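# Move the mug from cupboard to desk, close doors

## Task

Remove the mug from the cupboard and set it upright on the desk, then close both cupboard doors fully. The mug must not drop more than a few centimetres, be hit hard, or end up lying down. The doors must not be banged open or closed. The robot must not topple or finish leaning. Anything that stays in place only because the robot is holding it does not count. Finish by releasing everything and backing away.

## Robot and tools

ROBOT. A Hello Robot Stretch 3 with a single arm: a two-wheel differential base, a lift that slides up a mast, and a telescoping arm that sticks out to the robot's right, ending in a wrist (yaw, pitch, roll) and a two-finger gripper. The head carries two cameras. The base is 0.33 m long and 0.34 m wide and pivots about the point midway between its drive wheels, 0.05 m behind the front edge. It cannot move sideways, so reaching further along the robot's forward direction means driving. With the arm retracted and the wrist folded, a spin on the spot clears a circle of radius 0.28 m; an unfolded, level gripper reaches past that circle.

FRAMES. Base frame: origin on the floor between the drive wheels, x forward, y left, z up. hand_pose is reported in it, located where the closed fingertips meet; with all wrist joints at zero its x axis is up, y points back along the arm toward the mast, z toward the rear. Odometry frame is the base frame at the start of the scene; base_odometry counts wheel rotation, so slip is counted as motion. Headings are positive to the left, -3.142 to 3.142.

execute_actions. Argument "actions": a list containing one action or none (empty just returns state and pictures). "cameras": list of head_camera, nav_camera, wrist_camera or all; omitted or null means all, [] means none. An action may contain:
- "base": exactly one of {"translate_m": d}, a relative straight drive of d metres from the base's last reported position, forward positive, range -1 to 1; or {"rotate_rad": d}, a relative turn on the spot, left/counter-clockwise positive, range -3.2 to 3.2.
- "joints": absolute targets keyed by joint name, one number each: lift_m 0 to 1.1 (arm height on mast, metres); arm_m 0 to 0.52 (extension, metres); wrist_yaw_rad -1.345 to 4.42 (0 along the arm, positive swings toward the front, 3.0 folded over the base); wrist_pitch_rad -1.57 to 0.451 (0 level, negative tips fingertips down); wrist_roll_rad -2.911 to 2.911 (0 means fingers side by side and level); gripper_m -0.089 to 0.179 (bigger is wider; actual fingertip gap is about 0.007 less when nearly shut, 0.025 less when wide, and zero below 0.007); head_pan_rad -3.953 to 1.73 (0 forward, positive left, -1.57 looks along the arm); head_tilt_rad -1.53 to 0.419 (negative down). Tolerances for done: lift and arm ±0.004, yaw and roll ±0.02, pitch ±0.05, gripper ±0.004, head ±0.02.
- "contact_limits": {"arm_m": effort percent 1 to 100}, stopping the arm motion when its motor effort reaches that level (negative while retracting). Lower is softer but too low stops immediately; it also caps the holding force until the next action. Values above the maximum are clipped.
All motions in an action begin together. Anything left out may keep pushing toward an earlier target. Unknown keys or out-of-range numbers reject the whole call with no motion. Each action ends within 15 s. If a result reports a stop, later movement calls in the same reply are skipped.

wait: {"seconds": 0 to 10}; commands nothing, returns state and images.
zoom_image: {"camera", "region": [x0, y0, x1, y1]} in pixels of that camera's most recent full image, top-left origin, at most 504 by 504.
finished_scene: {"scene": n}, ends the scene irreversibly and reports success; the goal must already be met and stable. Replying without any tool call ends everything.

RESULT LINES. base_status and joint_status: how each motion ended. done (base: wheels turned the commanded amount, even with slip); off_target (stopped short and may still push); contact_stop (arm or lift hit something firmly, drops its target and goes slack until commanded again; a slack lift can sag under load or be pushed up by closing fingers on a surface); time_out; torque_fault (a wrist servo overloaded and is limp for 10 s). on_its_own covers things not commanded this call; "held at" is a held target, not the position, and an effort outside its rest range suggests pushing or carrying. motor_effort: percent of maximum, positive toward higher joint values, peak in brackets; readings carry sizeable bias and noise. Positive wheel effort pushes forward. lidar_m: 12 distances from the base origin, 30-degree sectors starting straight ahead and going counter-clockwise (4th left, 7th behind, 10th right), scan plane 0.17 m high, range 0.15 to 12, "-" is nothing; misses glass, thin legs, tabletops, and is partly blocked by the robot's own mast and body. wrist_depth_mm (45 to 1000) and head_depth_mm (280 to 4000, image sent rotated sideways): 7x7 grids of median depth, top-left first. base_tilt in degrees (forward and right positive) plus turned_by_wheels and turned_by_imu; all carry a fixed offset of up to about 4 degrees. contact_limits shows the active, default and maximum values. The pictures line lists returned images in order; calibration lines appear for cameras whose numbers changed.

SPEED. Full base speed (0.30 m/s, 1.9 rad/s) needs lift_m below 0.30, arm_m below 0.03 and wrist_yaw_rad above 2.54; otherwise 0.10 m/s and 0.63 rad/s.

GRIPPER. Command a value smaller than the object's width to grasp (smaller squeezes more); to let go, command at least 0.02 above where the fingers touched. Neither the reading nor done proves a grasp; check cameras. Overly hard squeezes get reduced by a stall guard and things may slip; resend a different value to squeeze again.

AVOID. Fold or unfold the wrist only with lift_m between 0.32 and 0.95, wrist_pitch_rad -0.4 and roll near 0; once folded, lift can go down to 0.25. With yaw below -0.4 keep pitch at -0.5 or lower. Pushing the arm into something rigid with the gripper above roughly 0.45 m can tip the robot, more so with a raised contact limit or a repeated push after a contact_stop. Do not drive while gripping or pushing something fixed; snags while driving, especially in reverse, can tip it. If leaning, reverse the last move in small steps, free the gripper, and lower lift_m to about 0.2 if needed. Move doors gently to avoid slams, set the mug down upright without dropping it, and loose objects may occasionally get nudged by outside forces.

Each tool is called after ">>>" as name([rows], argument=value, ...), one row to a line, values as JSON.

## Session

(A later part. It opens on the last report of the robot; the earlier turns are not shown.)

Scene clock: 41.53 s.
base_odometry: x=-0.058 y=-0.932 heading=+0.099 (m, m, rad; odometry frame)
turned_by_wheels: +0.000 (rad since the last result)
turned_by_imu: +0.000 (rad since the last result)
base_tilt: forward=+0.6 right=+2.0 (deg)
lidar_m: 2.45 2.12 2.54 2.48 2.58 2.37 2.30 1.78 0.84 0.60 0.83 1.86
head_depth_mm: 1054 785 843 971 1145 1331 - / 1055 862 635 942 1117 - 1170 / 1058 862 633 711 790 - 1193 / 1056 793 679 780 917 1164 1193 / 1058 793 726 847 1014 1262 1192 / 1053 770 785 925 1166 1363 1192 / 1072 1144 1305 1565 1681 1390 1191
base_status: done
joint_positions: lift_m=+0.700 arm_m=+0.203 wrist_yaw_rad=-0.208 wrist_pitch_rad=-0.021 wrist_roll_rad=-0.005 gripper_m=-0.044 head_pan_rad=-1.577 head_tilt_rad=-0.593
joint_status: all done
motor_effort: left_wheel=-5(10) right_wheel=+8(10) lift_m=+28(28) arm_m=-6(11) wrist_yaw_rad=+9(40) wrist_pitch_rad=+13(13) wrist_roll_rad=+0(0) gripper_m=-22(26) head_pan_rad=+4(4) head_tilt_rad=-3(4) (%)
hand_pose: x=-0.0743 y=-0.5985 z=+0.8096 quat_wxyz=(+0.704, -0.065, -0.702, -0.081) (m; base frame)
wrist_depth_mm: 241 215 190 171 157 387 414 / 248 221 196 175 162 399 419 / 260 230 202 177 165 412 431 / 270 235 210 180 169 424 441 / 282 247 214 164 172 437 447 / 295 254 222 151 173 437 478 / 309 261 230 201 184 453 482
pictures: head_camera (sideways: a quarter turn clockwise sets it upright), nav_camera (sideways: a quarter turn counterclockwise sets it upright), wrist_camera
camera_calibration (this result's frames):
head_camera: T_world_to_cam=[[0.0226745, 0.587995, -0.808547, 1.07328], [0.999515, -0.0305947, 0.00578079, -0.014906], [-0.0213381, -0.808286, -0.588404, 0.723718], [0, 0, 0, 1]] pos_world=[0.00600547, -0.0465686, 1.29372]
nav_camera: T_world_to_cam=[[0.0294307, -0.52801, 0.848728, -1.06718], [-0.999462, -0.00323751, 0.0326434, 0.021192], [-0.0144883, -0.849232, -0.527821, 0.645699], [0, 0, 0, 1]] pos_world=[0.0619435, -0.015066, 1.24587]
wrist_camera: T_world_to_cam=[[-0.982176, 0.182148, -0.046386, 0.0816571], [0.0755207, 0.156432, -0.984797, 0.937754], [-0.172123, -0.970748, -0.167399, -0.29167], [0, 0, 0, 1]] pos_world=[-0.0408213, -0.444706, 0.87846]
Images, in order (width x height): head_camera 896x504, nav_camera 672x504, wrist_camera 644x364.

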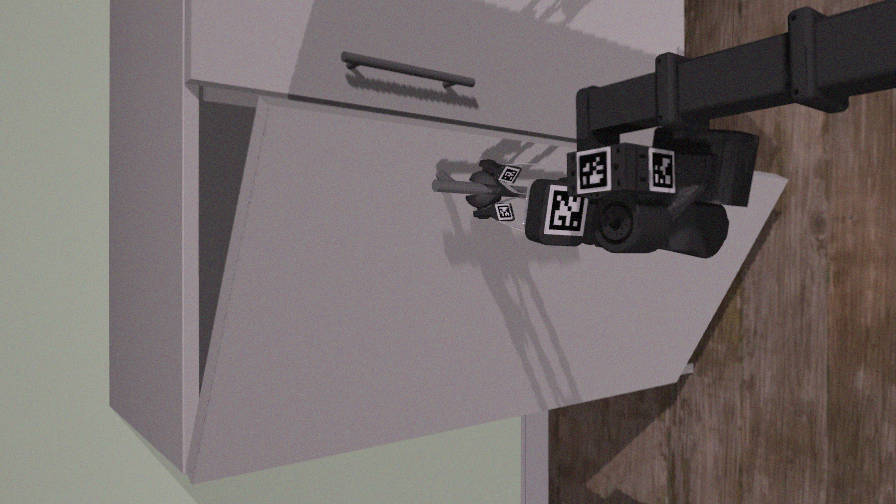

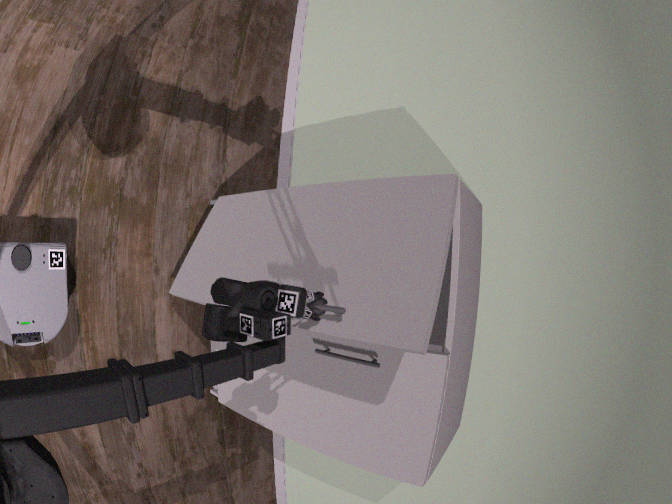

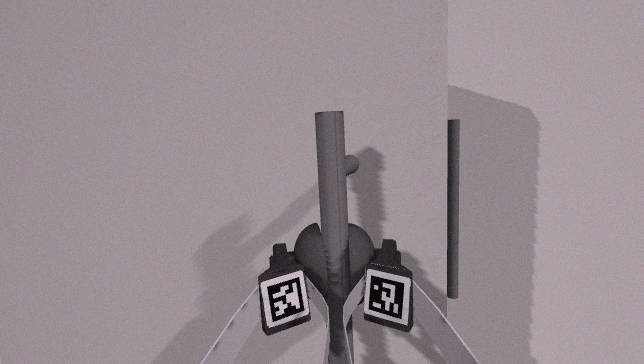

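>>> execute_actions([
  {"base":{"translate_m":0.057},"joints":{"arm_m":0.168,"wrist_yaw_rad":-0.3}},
], cameras=[])

>>> execute_actions([
  {"base":{"translate_m":0.06},"joints":{"arm_m":0.14,"wrist_yaw_rad":-0.38}},
], cameras=[])

>>> execute_actions([
  {"base":{"translate_m":0.043},"joints":{"arm_m":0.112}},
], cameras=[])

>>> execute_actions([
  {"joints":{"gripper_m":0.035}},
])

Scene clock: 43.53 s.
base_odometry: x=-0.002 y=-0.926 heading=+0.099 (m, m, rad; odometry frame)
turned_by_wheels: +0.000 (rad since the last result)
turned_by_imu: +0.000 (rad since the last result)
base_tilt: forward=+0.6 right=+2.0 (deg)
lidar_m: 2.40 2.07 2.54 2.47 2.58 2.43 2.36 1.79 0.56 0.57 1.34 1.86
head_depth_mm: 1056 796 843 975 1143 1316 - / 1059 945 574 657 1063 - 1182 / 1057 943 615 686 782 - 1172 / 1059 860 670 772 911 1140 1192 / 1056 773 739 864 1038 1297 1189 / 1072 773 822 1470 1628 1395 1194 / 1073 1201 1358 1564 1671 1394 1197
base_status: done
joint_positions: lift_m=+0.700 arm_m=+0.168 wrist_yaw_rad=-0.303 wrist_pitch_rad=-0.022 wrist_roll_rad=-0.005 gripper_m=-0.044 head_pan_rad=-1.577 head_tilt_rad=-0.593
joint_status: all done
motor_effort: left_wheel=-4(9) right_wheel=+5(13) lift_m=+28(28) arm_m=-6(7) wrist_yaw_rad=+3(39) wrist_pitch_rad=+13(13) wrist_roll_rad=+0(0) gripper_m=-22(26) head_pan_rad=+3(3) head_tilt_rad=-4(4) (%)
hand_pose: x=-0.0977 y=-0.5574 z=+0.8094 quat_wxyz=(+0.700, -0.098, -0.698, -0.115) (m; base frame)
wrist_depth_mm: 254 220 193 171 157 475 516 / 264 229 200 176 159 479 531 / 276 237 206 176 163 497 552 / 290 244 211 179 167 513 556 / 303 256 218 179 171 520 574 / 321 265 229 151 171 529 586 / 332 276 237 200 183 551 618
pictures: none
No camera images: the call's "cameras" was empty. Leave "cameras" out to get every camera's image.

Scene clock: 45.47 s.
base_odometry: x=+0.058 y=-0.920 heading=+0.098 (m, m, rad; odometry frame)
turned_by_wheels: +0.000 (rad since the last result)
turned_by_imu: +0.000 (rad since the last result)
base_tilt: forward=+0.5 right=+2.0 (deg)
lidar_m: 2.34 2.02 2.54 2.47 2.58 2.50 2.42 1.79 0.53 0.55 1.34 1.86
head_depth_mm: 1060 944 829 952 1149 1333 - / 1055 945 561 615 700 - 1170 / 1057 943 611 693 785 - 1145 / 1061 794 684 787 927 1149 1181 / 1059 774 776 912 1114 1330 1189 / 1074 1180 1364 1560 1673 1391 1193 / 1074 1201 1355 1559 1681 1393 1196
base_status: done
joint_positions: lift_m=+0.700 arm_m=+0.140 wrist_yaw_rad=-0.387 wrist_pitch_rad=-0.023 wrist_roll_rad=-0.005 gripper_m=-0.044 head_pan_rad=-1.577 head_tilt_rad=-0.593
joint_status: all done
motor_effort: left_wheel=-4(7) right_wheel=+7(10) lift_m=+28(28) arm_m=-6(13) wrist_yaw_rad=+8(40) wrist_pitch_rad=+13(13) wrist_roll_rad=+0(0) gripper_m=-21(27) head_pan_rad=+3(3) head_tilt_rad=-3(4) (%)
hand_pose: x=-0.1178 y=-0.5221 z=+0.8093 quat_wxyz=(+0.694, -0.127, -0.693, -0.144) (m; base frame)
wrist_depth_mm: 275 233 199 172 154 553 - / 287 238 203 178 159 571 - / 301 250 211 178 161 586 - / 315 260 218 181 167 597 - / 326 270 225 179 170 622 - / 351 282 238 152 171 645 - / 364 293 244 205 183 645 -
pictures: none
No camera images: the call's "cameras" was empty. Leave "cameras" out to get every camera's image.

Scene clock: 46.93 s.
base_odometry: x=+0.101 y=-0.916 heading=+0.098 (m, m, rad; odometry frame)
turned_by_wheels: +0.000 (rad since the last result)
turned_by_imu: +0.000 (rad since the last result)
base_tilt: forward=+0.6 right=+2.0 (deg)
lidar_m: 2.29 1.97 2.53 2.47 2.57 2.54 2.46 1.14 0.49 0.53 1.34 1.86
head_depth_mm: 1057 946 514 556 1146 1324 - / 1063 943 548 594 650 759 - / 1060 941 606 683 785 - - / 1060 794 700 804 946 1179 1163 / 1075 796 824 1010 1579 1367 1196 / 1076 1198 1359 1564 1678 1392 1192 / 1073 1203 1356 1564 1670 1391 1194
base_status: done
joint_positions: lift_m=+0.700 arm_m=+0.112 wrist_yaw_rad=-0.390 wrist_pitch_rad=-0.023 wrist_roll_rad=-0.005 gripper_m=-0.044 head_pan_rad=-1.577 head_tilt_rad=-0.593
joint_status: all done
motor_effort: left_wheel=-5(5) right_wheel=+8(11) lift_m=+29(29) arm_m=-4(7) wrist_yaw_rad=+11(10) wrist_pitch_rad=+13(14) wrist_roll_rad=+0(0) gripper_m=-22(22) head_pan_rad=+3(3) head_tilt_rad=-3(4) (%)
hand_pose: x=-0.1187 y=-0.4937 z=+0.8092 quat_wxyz=(+0.694, -0.128, -0.693, -0.146) (m; base frame)
wrist_depth_mm: 349 267 212 177 151 610 - / 372 277 220 180 154 603 - / 570 292 228 180 159 625 - / 764 302 237 182 161 640 - / 788 314 244 167 165 645 - / 788 335 260 153 163 684 - / 813 350 274 208 178 703 -
pictures: none
No camera images: the call's "cameras" was empty. Leave "cameras" out to get every camera's image.

Scene clock: 48.23 s.
base_odometry: x=+0.101 y=-0.916 heading=+0.098 (m, m, rad; odometry frame)
turned_by_wheels: +0.000 (rad since the last result)
turned_by_imu: +0.000 (rad since the last result)
base_tilt: forward=+0.5 right=+2.1 (deg)
lidar_m: 2.29 1.97 2.53 2.47 2.58 2.53 2.46 1.13 0.50 0.54 1.34 1.86
head_depth_mm: 1060 946 513 559 1149 1329 - / 1059 942 552 597 664 758 - / 1059 942 608 687 781 - - / 1058 790 701 806 950 1193 1167 / 1080 793 825 1014 1582 1365 1193 / 1075 1200 1360 1557 1674 1401 1191 / 1074 1199 1362 1566 1672 1386 1189
base_status: not commanded
joint_positions: lift_m=+0.700 arm_m=+0.112 wrist_yaw_rad=-0.383 wrist_pitch_rad=-0.022 wrist_roll_rad=-0.005 gripper_m=+0.035 head_pan_rad=-1.577 head_tilt_rad=-0.593
joint_status: all done
motor_effort: left_wheel=-4(5) right_wheel=+5(8) lift_m=+28(28) arm_m=-5(5) wrist_yaw_rad=+4(13) wrist_pitch_rad=+13(14) wrist_roll_rad=+0(0) gripper_m=+0(94) head_pan_rad=+5(4) head_tilt_rad=-3(3) (%)
hand_pose: x=-0.1170 y=-0.4944 z=+0.8094 quat_wxyz=(+0.695, -0.126, -0.694, -0.143) (m; base frame)
wrist_depth_mm: 362 275 219 180 155 612 - / 558 286 225 186 158 613 - / 754 299 234 192 163 634 - / 741 311 240 196 166 653 - / 820 329 251 189 166 650 - / 801 344 272 193 164 669 - / 834 362 268 215 183 699 -
pictures: head_camera (sideways: a quarter turn clockwise sets it upright), nav_camera (sideways: a quarter turn counterclockwise sets it upright), wrist_camera
camera_calibration (this result's frames):
head_camera: T_world_to_cam=[[0.0226746, 0.587995, -0.808547, 1.07328], [0.999515, -0.0305948, 0.00578079, -0.014906], [-0.0213382, -0.808286, -0.588404, 0.723718], [0, 0, 0, 1]] pos_world=[0.00600547, -0.0465686, 1.29372]
nav_camera: T_world_to_cam=[[0.0294306, -0.52801, 0.848728, -1.06718], [-0.999462, -0.00323739, 0.0326434, 0.021192], [-0.0144884, -0.849232, -0.527821, 0.645699], [0, 0, 0, 1]] pos_world=[0.0619435, -0.015066, 1.24587]
wrist_camera: T_world_to_cam=[[-0.935474, 0.350336, -0.0464039, 0.109344], [0.101861, 0.141567, -0.984674, 0.920129], [-0.338397, -0.925864, -0.168117, -0.194633], [0, 0, 0, 1]] pos_world=[-0.0573005, -0.34877, 0.87838]
Images, in order (width x height): head_camera 896x504, nav_camera 672x504, wrist_camera 644x364.

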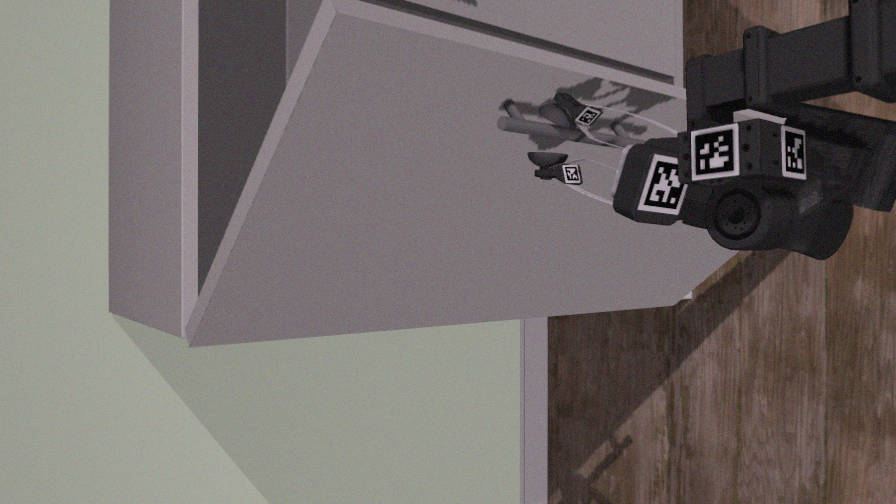

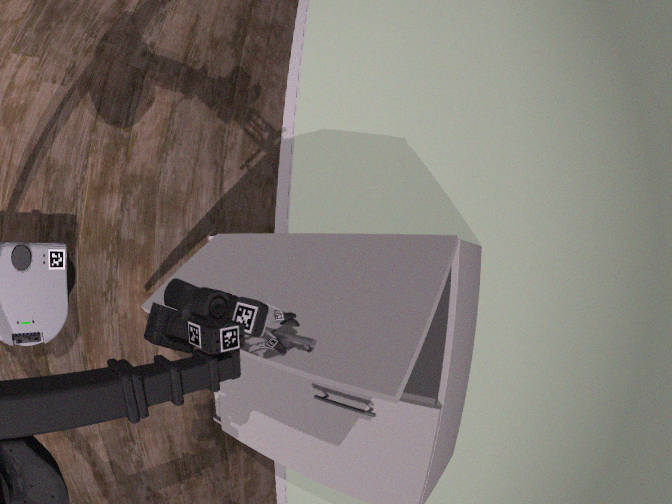

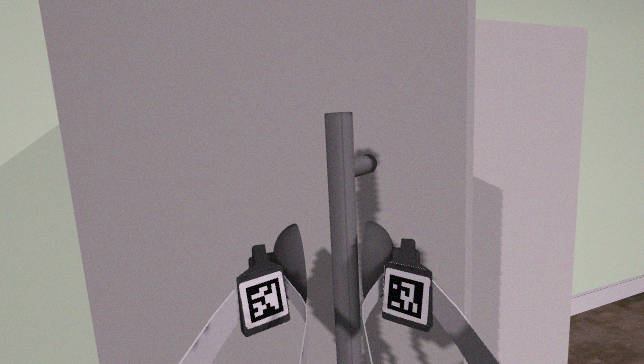

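>>> execute_actions([
  {"joints":{"arm_m":0.0}},
], cameras=[])

>>> execute_actions([
  {"base":{"translate_m":-0.31},"joints":{"gripper_m":0,"wrist_yaw_rad":0.3,"head_pan_rad":-1.35}},
], cameras=[])

>>> execute_actions([
  {"joints":{"arm_m":0.13}},
])

Scene clock: 50.50 s.
base_odometry: x=+0.101 y=-0.916 heading=+0.098 (m, m, rad; odometry frame)
turned_by_wheels: +0.000 (rad since the last result)
turned_by_imu: +0.000 (rad since the last result)
base_tilt: forward=+0.6 right=+2.0 (deg)
lidar_m: 2.29 1.98 2.53 2.47 2.58 2.54 2.45 1.14 0.50 0.54 1.34 1.86
head_depth_mm: 1060 949 513 558 1147 1323 1206 / 1058 945 552 597 664 832 1202 / 1061 943 609 687 788 926 - / 1058 794 702 805 952 1150 1194 / 1076 792 826 1014 1584 1360 1191 / 1074 1202 1361 1565 1672 1394 1191 / 1076 1200 1358 1560 1674 1395 1195
base_status: not commanded
joint_positions: lift_m=+0.700 arm_m=+0.002 wrist_yaw_rad=-0.382 wrist_pitch_rad=-0.021 wrist_roll_rad=-0.005 gripper_m=+0.035 head_pan_rad=-1.577 head_tilt_rad=-0.593
joint_status: all done
joint sent to its limit — the command would take arm_m past its lower limit, so that joint was sent only as far as its limit.
motor_effort: left_wheel=-3(4) right_wheel=+5(5) lift_m=+28(28) arm_m=-7(7) wrist_yaw_rad=+0(4) wrist_pitch_rad=+13(13) wrist_roll_rad=+0(0) gripper_m=+0(0) head_pan_rad=+3(3) head_tilt_rad=-3(3) (%)
hand_pose: x=-0.1167 y=-0.3843 z=+0.8096 quat_wxyz=(+0.695, -0.126, -0.694, -0.142) (m; base frame)
wrist_depth_mm: 816 383 308 255 - - - / 847 405 318 260 650 771 - / 863 420 326 266 675 785 - / 869 446 334 266 689 780 - / 887 468 353 276 728 814 - / 923 484 390 286 757 812 - / 917 516 381 292 744 890 -
pictures: none
No camera images: the call's "cameras" was empty. Leave "cameras" out to get every camera's image.

Scene clock: 55.00 s.
base_odometry: x=-0.208 y=-0.946 heading=+0.098 (m, m, rad; odometry frame)
turned_by_wheels: +0.000 (rad since the last result)
turned_by_imu: -0.002 (rad since the last result)
base_tilt: forward=+0.5 right=+2.0 (deg)
lidar_m: 2.60 2.26 2.54 2.48 2.58 2.22 2.15 1.78 0.84 0.49 0.49 1.85
head_depth_mm: 1032 765 799 902 1055 1257 1195 / 1041 944 1131 986 1127 1305 1193 / 1061 943 1183 1271 1436 1357 - / 1079 942 1185 1228 1182 1301 1145 / 1113 1020 560 631 759 1121 1194 / 1140 808 792 1597 1627 1397 1191 / 1172 1317 1506 1763 1672 1392 1188
base_status: done
joint_positions: lift_m=+0.700 arm_m=+0.002 wrist_yaw_rad=+0.297 wrist_pitch_rad=-0.021 wrist_roll_rad=-0.005 gripper_m=+0.000 head_pan_rad=-1.357 head_tilt_rad=-0.593
joint_status: all done
motor_effort: left_wheel=-2(6) right_wheel=+3(5) lift_m=+28(28) arm_m=-6(7) wrist_yaw_rad=+3(3) wrist_pitch_rad=+13(13) wrist_roll_rad=+1(0) gripper_m=-2(93) head_pan_rad=+3(19) head_tilt_rad=-3(4) (%)
hand_pose: x=+0.0535 y=-0.3915 z=+0.8096 quat_wxyz=(+0.702, +0.112, -0.696, +0.097) (m; base frame)
wrist_depth_mm: - - 398 - 652 473 446 / - - 484 939 947 493 456 / - - 570 - 981 509 461 / - - 418 897 846 509 481 / - - 512 - - 517 486 / - - - - 930 541 495 / - - - 760 723 548 492
pictures: none
No camera images: the call's "cameras" was empty. Leave "cameras" out to get every camera's image.

Scene clock: 57.20 s.
base_odometry: x=-0.208 y=-0.946 heading=+0.098 (m, m, rad; odometry frame)
turned_by_wheels: +0.000 (rad since the last result)
turned_by_imu: +0.000 (rad since the last result)
base_tilt: forward=+0.5 right=+2.0 (deg)
lidar_m: 2.60 2.26 2.54 2.48 2.59 2.22 2.15 1.78 0.84 0.49 0.49 1.85
head_depth_mm: 1031 764 797 902 1057 1184 - / 1040 942 1128 986 1112 1226 1143 / 1056 942 1183 1272 1458 1362 1169 / 1082 944 1188 1228 1195 1331 1147 / 1110 1020 561 631 759 1118 1192 / 1148 810 791 1606 1629 1393 1193 / 1172 1309 1506 1764 1668 1395 1192
base_status: not commanded
joint_positions: lift_m=+0.700 arm_m=+0.130 wrist_yaw_rad=+0.298 wrist_pitch_rad=-0.021 wrist_roll_rad=-0.005 gripper_m=+0.000 head_pan_rad=-1.357 head_tilt_rad=-0.593
joint_status: all done
motor_effort: left_wheel=-3(1) right_wheel=+3(3) lift_m=+28(29) arm_m=+5(4) wrist_yaw_rad=+1(3) wrist_pitch_rad=+12(13) wrist_roll_rad=+0(1) gripper_m=-2(3) head_pan_rad=+3(4) head_tilt_rad=-3(3) (%)
hand_pose: x=+0.0537 y=-0.5189 z=+0.8097 quat_wxyz=(+0.702, +0.112, -0.696, +0.098) (m; base frame)
wrist_depth_mm: - 131 602 505 534 379 351 / - 133 643 887 839 382 353 / - 137 623 959 862 392 356 / - 140 650 891 837 397 371 / - 144 607 552 896 412 378 / - 147 648 - 907 409 379 / - 151 421 670 639 433 397
pictures: head_camera (sideways: a quarter turn clockwise sets it upright), nav_camera (sideways: a quarter turn counterclockwise sets it upright), wrist_camera
camera_calibration (this result's frames):
head_camera: T_world_to_cam=[[-0.105989, 0.578808, -0.808547, 1.07406], [0.982166, 0.187926, 0.00578079, -0.0148002], [0.155293, -0.793514, -0.588404, 0.72264], [0, 0, 0, 1]] pos_world=[0.0161546, -0.0454703, 1.29372]
nav_camera: T_world_to_cam=[[0.143772, -0.508911, 0.848728, -1.06788], [-0.974742, -0.220934, 0.0326434, 0.0210412], [0.1709, -0.831984, -0.527821, 0.644568], [0, 0, 0, 1]] pos_world=[0.0638845, -0.00253622, 1.24587]
wrist_camera: T_world_to_cam=[[-0.947319, -0.316915, -0.0463781, -0.0680515], [-0.00970359, 0.173131, -0.984851, 0.928995], [0.320144, -0.932518, -0.167086, -0.199192], [0, 0, 0, 1]] pos_world=[0.00831806, -0.368154, 0.878483]
Images, in order (width x height): head_camera 896x504, nav_camera 672x504, wrist_camera 644x364.

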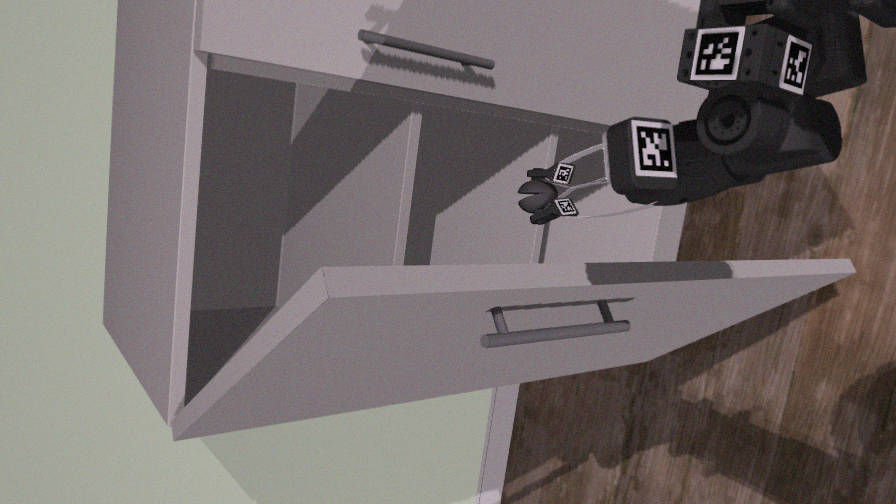

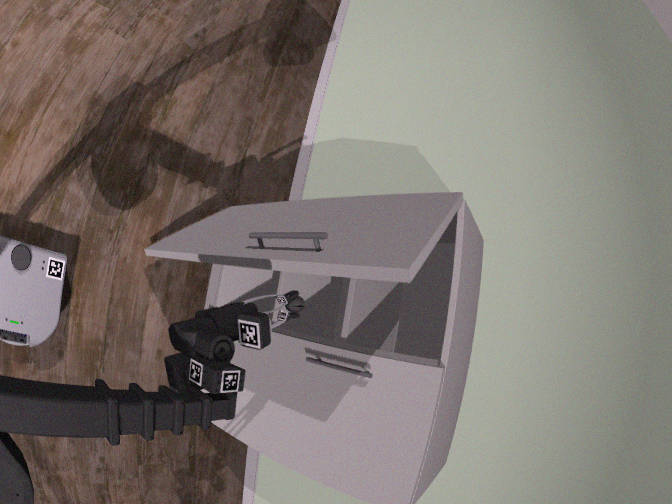

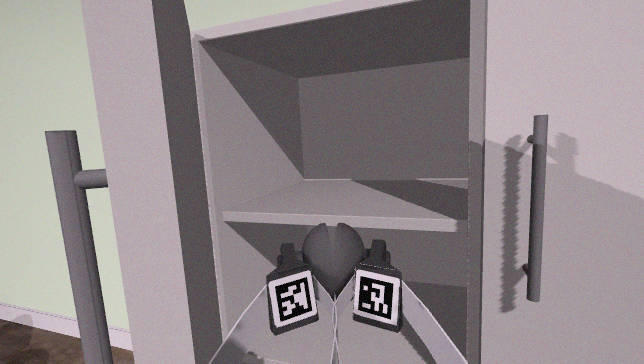

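>>> execute_actions([
  {"base":{"translate_m":-0.084},"joints":{"arm_m":0.39,"gripper_m":0.06,"wrist_yaw_rad":0,"head_pan_rad":-1.25},"contact_limits":{"arm_m":15}},
])

>>> execute_actions([
  {"joints":{"gripper_m":-0.06}},
], cameras=[])

>>> execute_actions([
  {"joints":{"arm_m":0.345}},
], cameras=["wrist_camera"])

Scene clock: 60.60 s.
base_odometry: x=-0.291 y=-0.954 heading=+0.098 (m, m, rad; odometry frame)
turned_by_wheels: +0.000 (rad since the last result)
turned_by_imu: +0.000 (rad since the last result)
base_tilt: forward=+0.6 right=+2.1 (deg)
lidar_m: 2.69 2.34 2.56 2.47 2.58 2.13 2.07 1.78 0.84 0.81 0.51 1.84
head_depth_mm: 1029 765 791 853 1081 1221 1193 / 1045 943 1131 1000 1120 1299 1192 / 1078 941 1182 1315 1433 1364 1192 / 1110 1236 1180 1318 1471 1377 1168 / 1154 996 559 648 732 1108 1171 / 1207 859 885 1758 1671 1390 1193 / 1243 1408 1615 1898 1666 1394 1192
base_status: done
joint_positions: lift_m=+0.700 arm_m=+0.390 wrist_yaw_rad=+0.002 wrist_pitch_rad=-0.021 wrist_roll_rad=-0.005 gripper_m=+0.060 head_pan_rad=-1.257 head_tilt_rad=-0.593
joint_status: all done
motor_effort: left_wheel=-2(6) right_wheel=+4(5) lift_m=+28(28) arm_m=+5(8) wrist_yaw_rad=-2(4) wrist_pitch_rad=+12(12) wrist_roll_rad=+0(0) gripper_m=+0(93) head_pan_rad=+4(12) head_tilt_rad=-3(3) (%)
contact_limits: arm_m 15 (drawing in: default 27, maximum 43; extending or still: default 35, maximum 58)
hand_pose: x=-0.0211 y=-0.7902 z=+0.8098 quat_wxyz=(+0.709, +0.008, -0.705, -0.007) (m; base frame)
wrist_depth_mm: 450 466 196 169 165 165 163 / 559 625 200 173 170 167 166 / 555 644 206 176 175 172 170 / 561 658 647 180 180 176 174 / 504 492 414 185 182 179 178 / 316 303 300 190 188 184 181 / 258 640 647 194 191 188 187
pictures: head_camera (sideways: a quarter turn clockwise sets it upright), nav_camera (sideways: a quarter turn counterclockwise sets it upright), wrist_camera
camera_calibration (this result's frames):
head_camera: T_world_to_cam=[[-0.163284, 0.565323, -0.808547, 1.07441], [0.958478, 0.285108, 0.00578079, -0.0146557], [0.233791, -0.77403, -0.588404, 0.722162], [0, 0, 0, 1]] pos_world=[0.020647, -0.0442383, 1.29372]
nav_camera: T_world_to_cam=[[0.193895, -0.492002, 0.848728, -1.06818], [-0.947794, -0.317209, 0.0326434, 0.0208768], [0.253164, -0.810748, -0.527821, 0.644066], [0, 0, 0, 1]] pos_world=[0.0638488, 0.00324937, 1.24587]
wrist_camera: T_world_to_cam=[[-0.998581, -0.0262032, -0.0463693, 0.00383031], [0.0413245, 0.168062, -0.98491, 0.97244], [0.0336007, -0.985428, -0.16674, -0.476347], [0, 0, 0, 1]] pos_world=[-0.0203552, -0.632735, 0.878517]
Images, in order (width x height): head_camera 896x504, nav_camera 672x504, wrist_camera 644x364.

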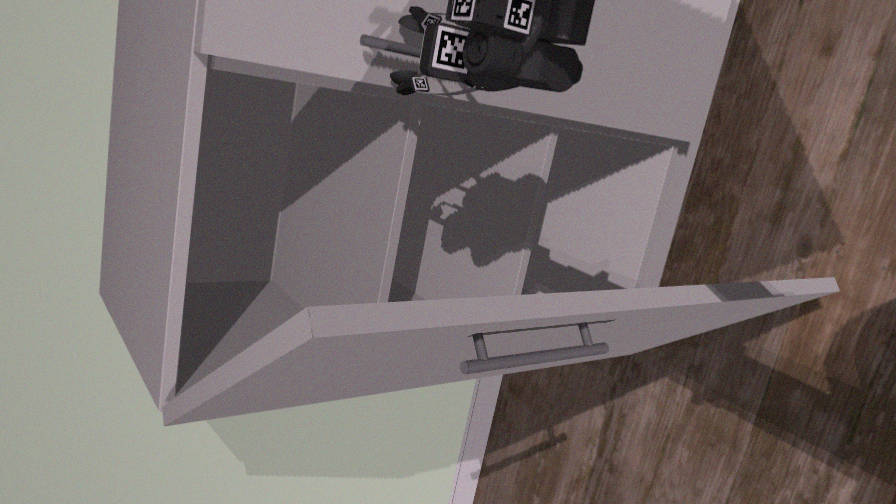

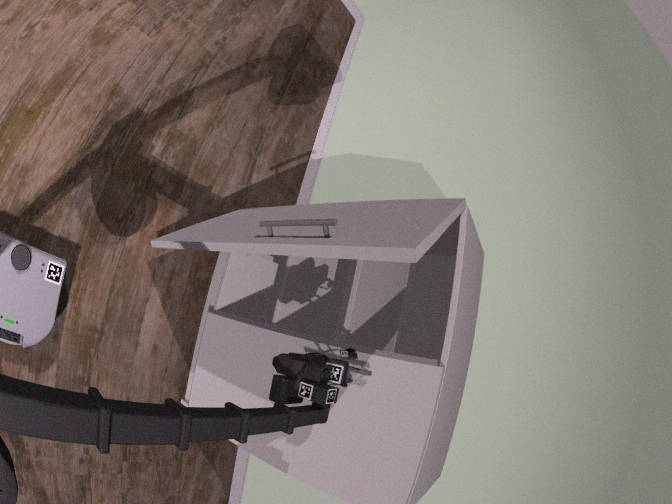

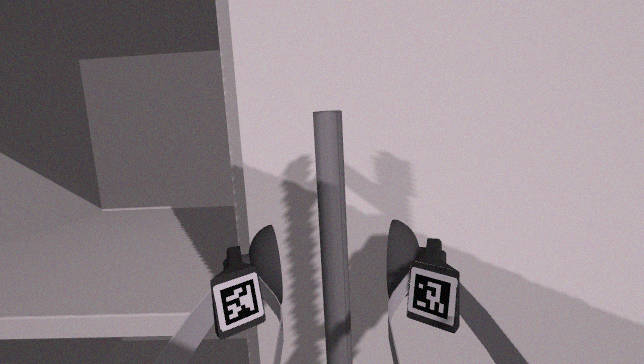

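Scene clock: 62.27 s.
base_odometry: x=-0.291 y=-0.954 heading=+0.098 (m, m, rad; odometry frame)
turned_by_wheels: +0.000 (rad since the last result)
turned_by_imu: +0.000 (rad since the last result)
base_tilt: forward=+0.5 right=+2.1 (deg)
lidar_m: 2.68 2.34 2.56 2.48 2.59 2.14 2.07 1.79 0.84 0.81 0.51 1.85
head_depth_mm: 1029 762 791 849 1075 1221 1191 / 1044 939 1130 995 1122 1291 1194 / 1076 939 1181 1312 1442 1361 1188 / 1108 1231 1186 1313 1480 1384 1168 / 1153 991 558 646 731 1112 1167 / 1198 859 882 1757 1671 1397 1193 / 1241 1409 1611 1891 1669 1392 1192
base_status: not commanded
joint_positions: lift_m=+0.700 arm_m=+0.390 wrist_yaw_rad=+0.001 wrist_pitch_rad=-0.020 wrist_roll_rad=-0.005 gripper_m=-0.059 head_pan_rad=-1.257 head_tilt_rad=-0.593
joint_status: all done
motor_effort: left_wheel=-2(2) right_wheel=+4(4) lift_m=+28(29) arm_m=+0(7) wrist_yaw_rad=-2(3) wrist_pitch_rad=+12(12) wrist_roll_rad=+0(0) gripper_m=-27(100) head_pan_rad=+3(4) head_tilt_rad=-3(3) (%)
hand_pose: x=-0.0212 y=-0.7906 z=+0.8099 quat_wxyz=(+0.709, +0.008, -0.705, -0.007) (m; base frame)
wrist_depth_mm: 453 465 171 168 165 164 161 / 579 619 199 172 169 167 165 / 561 651 204 175 174 171 169 / 551 650 644 178 177 175 173 / 504 480 380 181 181 179 176 / 315 303 278 - 185 183 181 / 256 255 247 193 191 188 186
pictures: none
No camera images: the call's "cameras" was empty. Leave "cameras" out to get every camera's image.

Scene clock: 63.70 s.
base_odometry: x=-0.291 y=-0.954 heading=+0.098 (m, m, rad; odometry frame)
turned_by_wheels: +0.000 (rad since the last result)
turned_by_imu: +0.000 (rad since the last result)
base_tilt: forward=+0.6 right=+2.0 (deg)
lidar_m: 2.68 2.34 2.56 2.48 2.59 2.14 2.07 1.78 0.81 0.76 0.51 1.85
head_depth_mm: 1028 738 743 808 - 1170 1190 / 1042 941 1129 961 1068 1219 1194 / 1075 942 1181 1316 1437 1356 1191 / 1110 1231 1183 1315 1477 1379 1166 / 1149 993 559 646 732 1107 1167 / 1201 860 883 1763 1671 1391 1198 / 1240 1408 1613 1872 1674 1394 1193
base_status: not commanded
joint_positions: lift_m=+0.700 arm_m=+0.345 wrist_yaw_rad=-0.012 wrist_pitch_rad=-0.021 wrist_roll_rad=-0.005 gripper_m=-0.052 head_pan_rad=-1.257 head_tilt_rad=-0.593
joint_status: all done
on_its_own: gripper_m is held at -0.054, not at your -0.060, by its stall guard, which is still easing; wrist_yaw_rad is at rest, and its effort (+13) is outside its rest range (-12 to +12)
motor_effort: left_wheel=-7(7) right_wheel=+11(11) lift_m=+28(29) arm_m=-7(14) wrist_yaw_rad=+13(13) wrist_pitch_rad=+12(13) wrist_roll_rad=+0(0) gripper_m=-26(27) head_pan_rad=+4(3) head_tilt_rad=-4(3) (%)
hand_pose: x=-0.0246 y=-0.7461 z=+0.8098 quat_wxyz=(+0.709, +0.003, -0.705, -0.012) (m; base frame)
wrist_depth_mm: 453 467 165 166 170 174 179 / 576 676 169 170 173 179 182 / 564 663 193 171 177 183 187 / 556 701 198 176 182 188 190 / 505 480 205 179 186 193 196 / 314 302 291 148 192 196 201 / 556 709 685 189 196 201 206
pictures: wrist_camera
camera_calibration (this result's frames):
wrist_camera: T_world_to_cam=[[-0.998849, -0.0122417, -0.0463678, 0.0118249], [0.0436684, 0.167462, -0.984911, 0.964794], [0.0198218, -0.985803, -0.166734, -0.43342], [0, 0, 0, 1]] pos_world=[-0.0217285, -0.588688, 0.878518]
Images, in order (width x height): wrist_camera 644x364.

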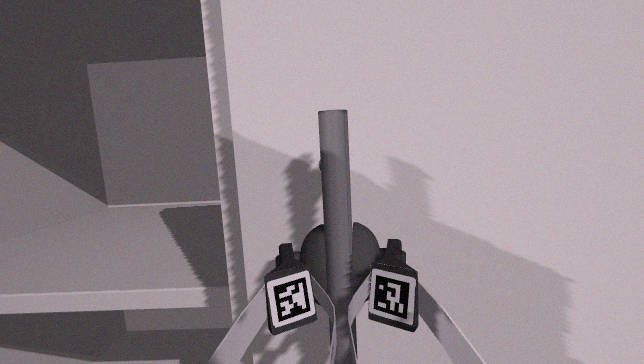

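>>> execute_actions([
  {"base":{"translate_m":-0.025},"joints":{"arm_m":0.288,"gripper_m":-0.045,"head_pan_rad":-1.75}},
], cameras=[])

>>> execute_actions([
  {"base":{"translate_m":-0.075},"joints":{"arm_m":0.198,"wrist_yaw_rad":0.1}},
], cameras=[])

>>> execute_actions([
  {"base":{"translate_m":-0.097},"joints":{"arm_m":0.126,"wrist_yaw_rad":0.2}},
], cameras=[])

>>> execute_actions([
  {"joints":{"gripper_m":0.035}},
], cameras=["wrist_camera"])

>>> execute_actions([
  {"joints":{"arm_m":0.03}},
], cameras=[])

>>> execute_actions([
  {"base":{"translate_m":0.27},"joints":{"gripper_m":0,"wrist_yaw_rad":-0.3}},
])

Scene clock: 65.57 s.
base_odometry: x=-0.316 y=-0.957 heading=+0.098 (m, m, rad; odometry frame)
turned_by_wheels: +0.000 (rad since the last result)
turned_by_imu: +0.000 (rad since the last result)
base_tilt: forward=+0.5 right=+2.0 (deg)
lidar_m: 2.71 2.37 2.56 2.47 2.59 2.11 2.04 1.78 0.78 0.70 0.53 1.84
head_depth_mm: 1142 1252 1461 1699 1675 1394 1192 / 1115 794 868 1030 1588 1398 - / 1082 772 813 944 1103 1301 1193 / 1068 779 772 878 - 1280 1191 / 1052 794 730 799 - 1171 1192 / 1043 794 704 862 1195 1357 1190 / 1036 944 1185 1236 1399 1331 1145
base_status: done
joint_positions: lift_m=+0.700 arm_m=+0.288 wrist_yaw_rad=+0.006 wrist_pitch_rad=-0.021 wrist_roll_rad=-0.005 gripper_m=-0.044 head_pan_rad=-1.743 head_tilt_rad=-0.593
joint_status: all done
motor_effort: left_wheel=+0(11) right_wheel=+1(9) lift_m=+29(28) arm_m=-6(11) wrist_yaw_rad=-7(19) wrist_pitch_rad=+13(13) wrist_roll_rad=+0(1) gripper_m=-21(29) head_pan_rad=-3(28) head_tilt_rad=-3(3) (%)
hand_pose: x=-0.0198 y=-0.6891 z=+0.8096 quat_wxyz=(+0.709, +0.010, -0.705, -0.006) (m; base frame)
wrist_depth_mm: 455 458 161 168 177 191 203 / 582 739 165 171 182 194 209 / 595 747 167 173 186 200 213 / 574 755 172 174 189 203 220 / 503 484 176 178 197 208 227 / 521 729 202 149 206 214 232 / 573 713 204 190 204 221 238
pictures: none
No camera images: the call's "cameras" was empty. Leave "cameras" out to get every camera's image.

Scene clock: 67.47 s.
base_odometry: x=-0.391 y=-0.964 heading=+0.098 (m, m, rad; odometry frame)
turned_by_wheels: +0.000 (rad since the last result)
turned_by_imu: +0.000 (rad since the last result)
base_tilt: forward=+0.5 right=+2.1 (deg)
lidar_m: 2.78 2.43 2.56 2.48 2.59 2.03 1.96 1.78 0.76 0.59 0.56 1.85
head_depth_mm: 1143 1283 1458 1703 1663 1393 1202 / 1119 1194 1375 1656 1667 1425 - / 1092 784 803 936 1096 - 1167 / 1066 792 722 830 931 1302 1195 / 1051 862 658 733 - 1038 1172 / 1040 941 603 678 806 1296 1197 / 1030 942 1036 1232 1394 1332 1191
base_status: done
joint_positions: lift_m=+0.700 arm_m=+0.198 wrist_yaw_rad=+0.114 wrist_pitch_rad=-0.022 wrist_roll_rad=-0.005 gripper_m=-0.044 head_pan_rad=-1.743 head_tilt_rad=-0.593
joint_status: all done
on_its_own: wrist_yaw_rad is at rest, and its effort (-14) is outside its rest range (-12 to +12)
motor_effort: left_wheel=+0(14) right_wheel=-1(16) lift_m=+28(28) arm_m=-6(9) wrist_yaw_rad=-14(33) wrist_pitch_rad=+13(13) wrist_roll_rad=+0(1) gripper_m=-22(26) head_pan_rad=-2(2) head_tilt_rad=-3(4) (%)
hand_pose: x=+0.0075 y=-0.5974 z=+0.8093 quat_wxyz=(+0.708, +0.048, -0.703, +0.032) (m; base frame)
wrist_depth_mm: 490 427 157 171 188 214 246 / 603 737 159 173 194 219 251 / 594 771 163 173 196 223 258 / 601 782 167 175 202 231 268 / 546 544 171 174 208 237 274 / 595 796 188 148 217 243 283 / 594 718 193 188 215 251 297
pictures: none
No camera images: the call's "cameras" was empty. Leave "cameras" out to get every camera's image.

Scene clock: 69.57 s.
base_odometry: x=-0.487 y=-0.974 heading=+0.098 (m, m, rad; odometry frame)
turned_by_wheels: +0.000 (rad since the last result)
turned_by_imu: +0.000 (rad since the last result)
base_tilt: forward=+0.6 right=+2.1 (deg)
lidar_m: 2.88 2.52 2.56 2.48 2.58 1.93 1.87 1.78 0.81 0.51 0.62 1.84
head_depth_mm: 1138 1276 1462 1691 1674 1393 1186 / 1118 1256 1418 1654 1677 1435 - / 1101 1176 1349 1577 1628 - 1154 / 1072 783 734 845 996 - 1157 / 1046 859 632 711 810 - 1124 / 1039 945 563 611 676 810 1121 / 1030 865 517 553 708 1333 1193
base_status: done
joint_positions: lift_m=+0.700 arm_m=+0.126 wrist_yaw_rad=+0.220 wrist_pitch_rad=-0.023 wrist_roll_rad=-0.005 gripper_m=-0.044 head_pan_rad=-1.743 head_tilt_rad=-0.593
joint_status: all done
on_its_own: wrist_yaw_rad is at rest, and its effort (-21) is outside its rest range (-12 to +12)
motor_effort: left_wheel=+1(13) right_wheel=-4(14) lift_m=+28(29) arm_m=-3(8) wrist_yaw_rad=-21(31) wrist_pitch_rad=+14(14) wrist_roll_rad=+0(0) gripper_m=-23(25) head_pan_rad=-2(3) head_tilt_rad=-4(3) (%)
hand_pose: x=+0.0343 y=-0.5208 z=+0.8091 quat_wxyz=(+0.706, +0.086, -0.700, +0.069) (m; base frame)
wrist_depth_mm: - 543 152 174 206 248 318 / 623 641 154 178 212 259 333 / 641 768 158 174 214 265 343 / 630 742 164 171 220 274 353 / 617 750 165 176 226 279 367 / 580 778 168 151 243 286 381 / 567 705 180 190 230 299 393
pictures: none
No camera images: the call's "cameras" was empty. Leave "cameras" out to get every camera's image.

Scene clock: 70.87 s.
base_odometry: x=-0.487 y=-0.974 heading=+0.098 (m, m, rad; odometry frame)
turned_by_wheels: +0.000 (rad since the last result)
turned_by_imu: +0.000 (rad since the last result)
base_tilt: forward=+0.6 right=+2.0 (deg)
lidar_m: 2.88 2.53 2.56 2.48 2.59 1.93 1.87 1.78 0.81 0.51 0.62 1.84
head_depth_mm: 1137 1279 1457 1692 1673 1392 1192 / 1113 1254 1423 1651 1683 1426 - / 1102 1177 1348 1578 1621 - 1158 / 1073 781 739 850 1001 - 1154 / 1047 862 637 719 816 - 1145 / 1041 943 569 618 690 819 1148 / 1029 866 521 559 687 1328 1192
base_status: not commanded
joint_positions: lift_m=+0.700 arm_m=+0.126 wrist_yaw_rad=+0.206 wrist_pitch_rad=-0.023 wrist_roll_rad=-0.005 gripper_m=+0.035 head_pan_rad=-1.743 head_tilt_rad=-0.593
joint_status: all done
motor_effort: left_wheel=+0(2) right_wheel=+1(4) lift_m=+29(29) arm_m=-4(4) wrist_yaw_rad=-7(23) wrist_pitch_rad=+14(14) wrist_roll_rad=+1(0) gripper_m=-1(93) head_pan_rad=-2(3) head_tilt_rad=-4(3) (%)
hand_pose: x=+0.0309 y=-0.5214 z=+0.8091 quat_wxyz=(+0.706, +0.081, -0.700, +0.065) (m; base frame)
wrist_depth_mm: - 166 158 183 214 262 338 / 632 171 160 185 220 266 346 / 641 752 164 191 225 275 356 / 645 741 166 192 229 279 374 / 640 646 168 200 242 292 387 / 625 760 169 206 257 299 791 / 596 734 183 194 240 321 825
pictures: wrist_camera
camera_calibration (this result's frames):
wrist_camera: T_world_to_cam=[[-0.972393, -0.228684, -0.0464328, -0.0435711], [0.00574796, 0.175449, -0.984472, 0.929066], [0.23328, -0.95756, -0.169291, -0.202924], [0, 0, 0, 1]] pos_world=[-0.000370494, -0.36728, 0.878263]
Images, in order (width x height): wrist_camera 644x364.

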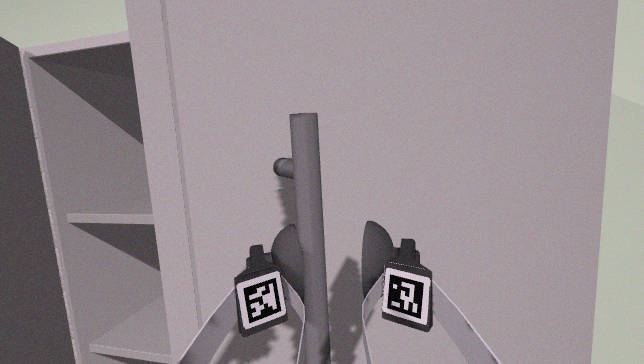

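Scene clock: 72.80 s.
base_odometry: x=-0.487 y=-0.974 heading=+0.098 (m, m, rad; odometry frame)
turned_by_wheels: +0.000 (rad since the last result)
turned_by_imu: +0.000 (rad since the last result)
base_tilt: forward=+0.5 right=+2.0 (deg)
lidar_m: 2.88 2.53 2.57 2.48 2.59 1.93 1.87 1.78 0.82 0.51 0.62 1.84
head_depth_mm: 1141 1279 1458 1692 1674 1396 1205 / 1117 1255 1426 1659 1672 1394 - / 1102 1176 1346 1575 1638 1391 1256 / 1075 781 737 849 996 1244 1245 / 1047 860 635 715 813 942 - / 1042 946 567 617 677 816 1124 / 1027 865 519 556 689 1328 1194
base_status: not commanded
joint_positions: lift_m=+0.700 arm_m=+0.030 wrist_yaw_rad=+0.202 wrist_pitch_rad=-0.021 wrist_roll_rad=-0.005 gripper_m=+0.035 head_pan_rad=-1.743 head_tilt_rad=-0.593
joint_status: all done
motor_effort: left_wheel=-1(1) right_wheel=+2(2) lift_m=+28(29) arm_m=-6(4) wrist_yaw_rad=-2(7) wrist_pitch_rad=+13(14) wrist_roll_rad=+0(0) gripper_m=+0(1) head_pan_rad=-2(3) head_tilt_rad=-4(4) (%)
hand_pose: x=+0.0299 y=-0.4259 z=+0.8096 quat_wxyz=(+0.706, +0.079, -0.701, +0.064) (m; base frame)
wrist_depth_mm: - - 252 256 308 377 808 / 582 755 260 264 312 383 846 / 555 845 265 263 318 399 844 / 523 835 711 261 328 414 893 / 501 805 712 275 345 422 900 / 481 851 983 284 364 432 906 / 458 812 775 283 344 452 927
pictures: none
No camera images: the call's "cameras" was empty. Leave "cameras" out to get every camera's image.

Scene clock: 76.90 s.
base_odometry: x=-0.219 y=-0.947 heading=+0.098 (m, m, rad; odometry frame)
turned_by_wheels: +0.000 (rad since the last result)
turned_by_imu: +0.001 (rad since the last result)
base_tilt: forward=+0.6 right=+2.0 (deg)
lidar_m: 2.61 2.27 2.55 2.47 2.58 2.21 2.14 1.78 0.53 0.50 0.49 1.85
head_depth_mm: 1144 813 779 1059 1636 1394 1202 / 1105 1063 598 718 967 1329 - / 1087 941 1038 624 751 933 - / 1069 942 1187 1311 1433 1399 - / 1051 940 1182 1269 1428 1369 1196 / 1042 942 1187 1270 1393 1361 1125 / 1035 942 1185 1270 1154 773 1142
base_status: done
joint_positions: lift_m=+0.700 arm_m=+0.030 wrist_yaw_rad=-0.297 wrist_pitch_rad=-0.021 wrist_roll_rad=-0.005 gripper_m=+0.000 head_pan_rad=-1.743 head_tilt_rad=-0.593
joint_status: all done
motor_effort: left_wheel=-3(3) right_wheel=+3(9) lift_m=+28(28) arm_m=-7(6) wrist_yaw_rad=-3(3) wrist_pitch_rad=+13(13) wrist_roll_rad=+0(1) gripper_m=-2(95) head_pan_rad=-3(2) head_tilt_rad=-3(3) (%)
hand_pose: x=-0.0964 y=-0.4198 z=+0.8096 quat_wxyz=(+0.700, -0.097, -0.698, -0.113) (m; base frame)
wrist_depth_mm: 528 556 578 590 296 - - / 724 812 860 808 302 - - / 838 857 932 - 277 - - / 780 914 942 769 276 - - / 593 660 965 - 288 - - / 775 946 974 - 319 - - / 691 726 699 688 297 - -
pictures: head_camera (sideways: a quarter turn clockwise sets it upright), nav_camera (sideways: a quarter turn counterclockwise sets it upright), wrist_camera
camera_calibration (this result's frames):
head_camera: T_world_to_cam=[[0.119641, 0.576148, -0.808541, 1.07268], [0.98068, -0.195532, 0.00578057, -0.0147909], [-0.154765, -0.793612, -0.588411, 0.724541], [0, 0, 0, 1]] pos_world=[-0.00169748, -0.0459112, 1.29372]
nav_camera: T_world_to_cam=[[-0.0583298, -0.525611, 0.848723, -1.06664], [-0.986225, 0.162157, 0.0326433, 0.0211114], [-0.154784, -0.835128, -0.527829, 0.646565], [0, 0, 0, 1]] pos_world=[0.0586816, -0.0240966, 1.24587]
wrist_camera: T_world_to_cam=[[-0.961982, 0.269145, -0.0463873, 0.065843], [0.0892069, 0.149116, -0.984788, 0.909689], [-0.258133, -0.951486, -0.167456, -0.122174], [0, 0, 0, 1]] pos_world=[-0.0493479, -0.269617, 0.878446]
Images, in order (width x height): head_camera 896x504, nav_camera 672x504, wrist_camera 644x364.

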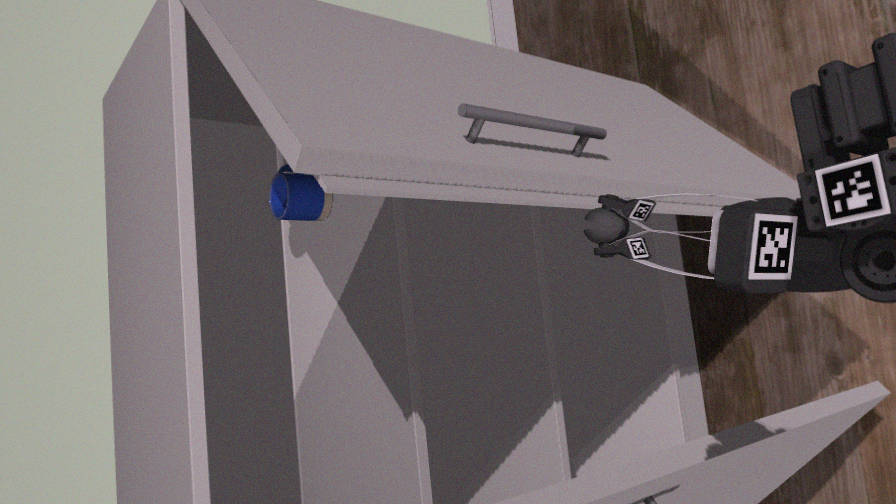

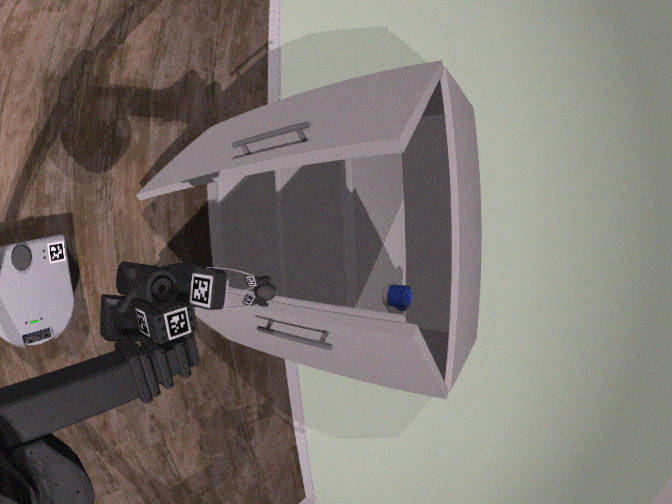

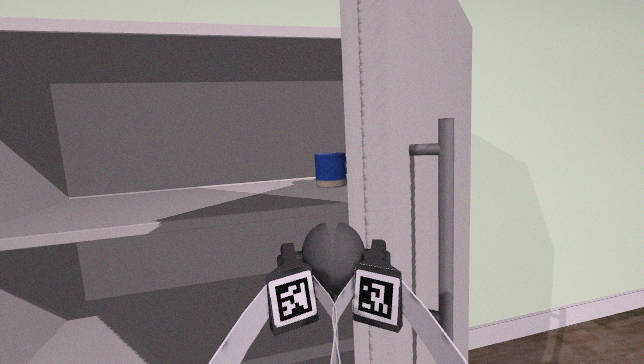

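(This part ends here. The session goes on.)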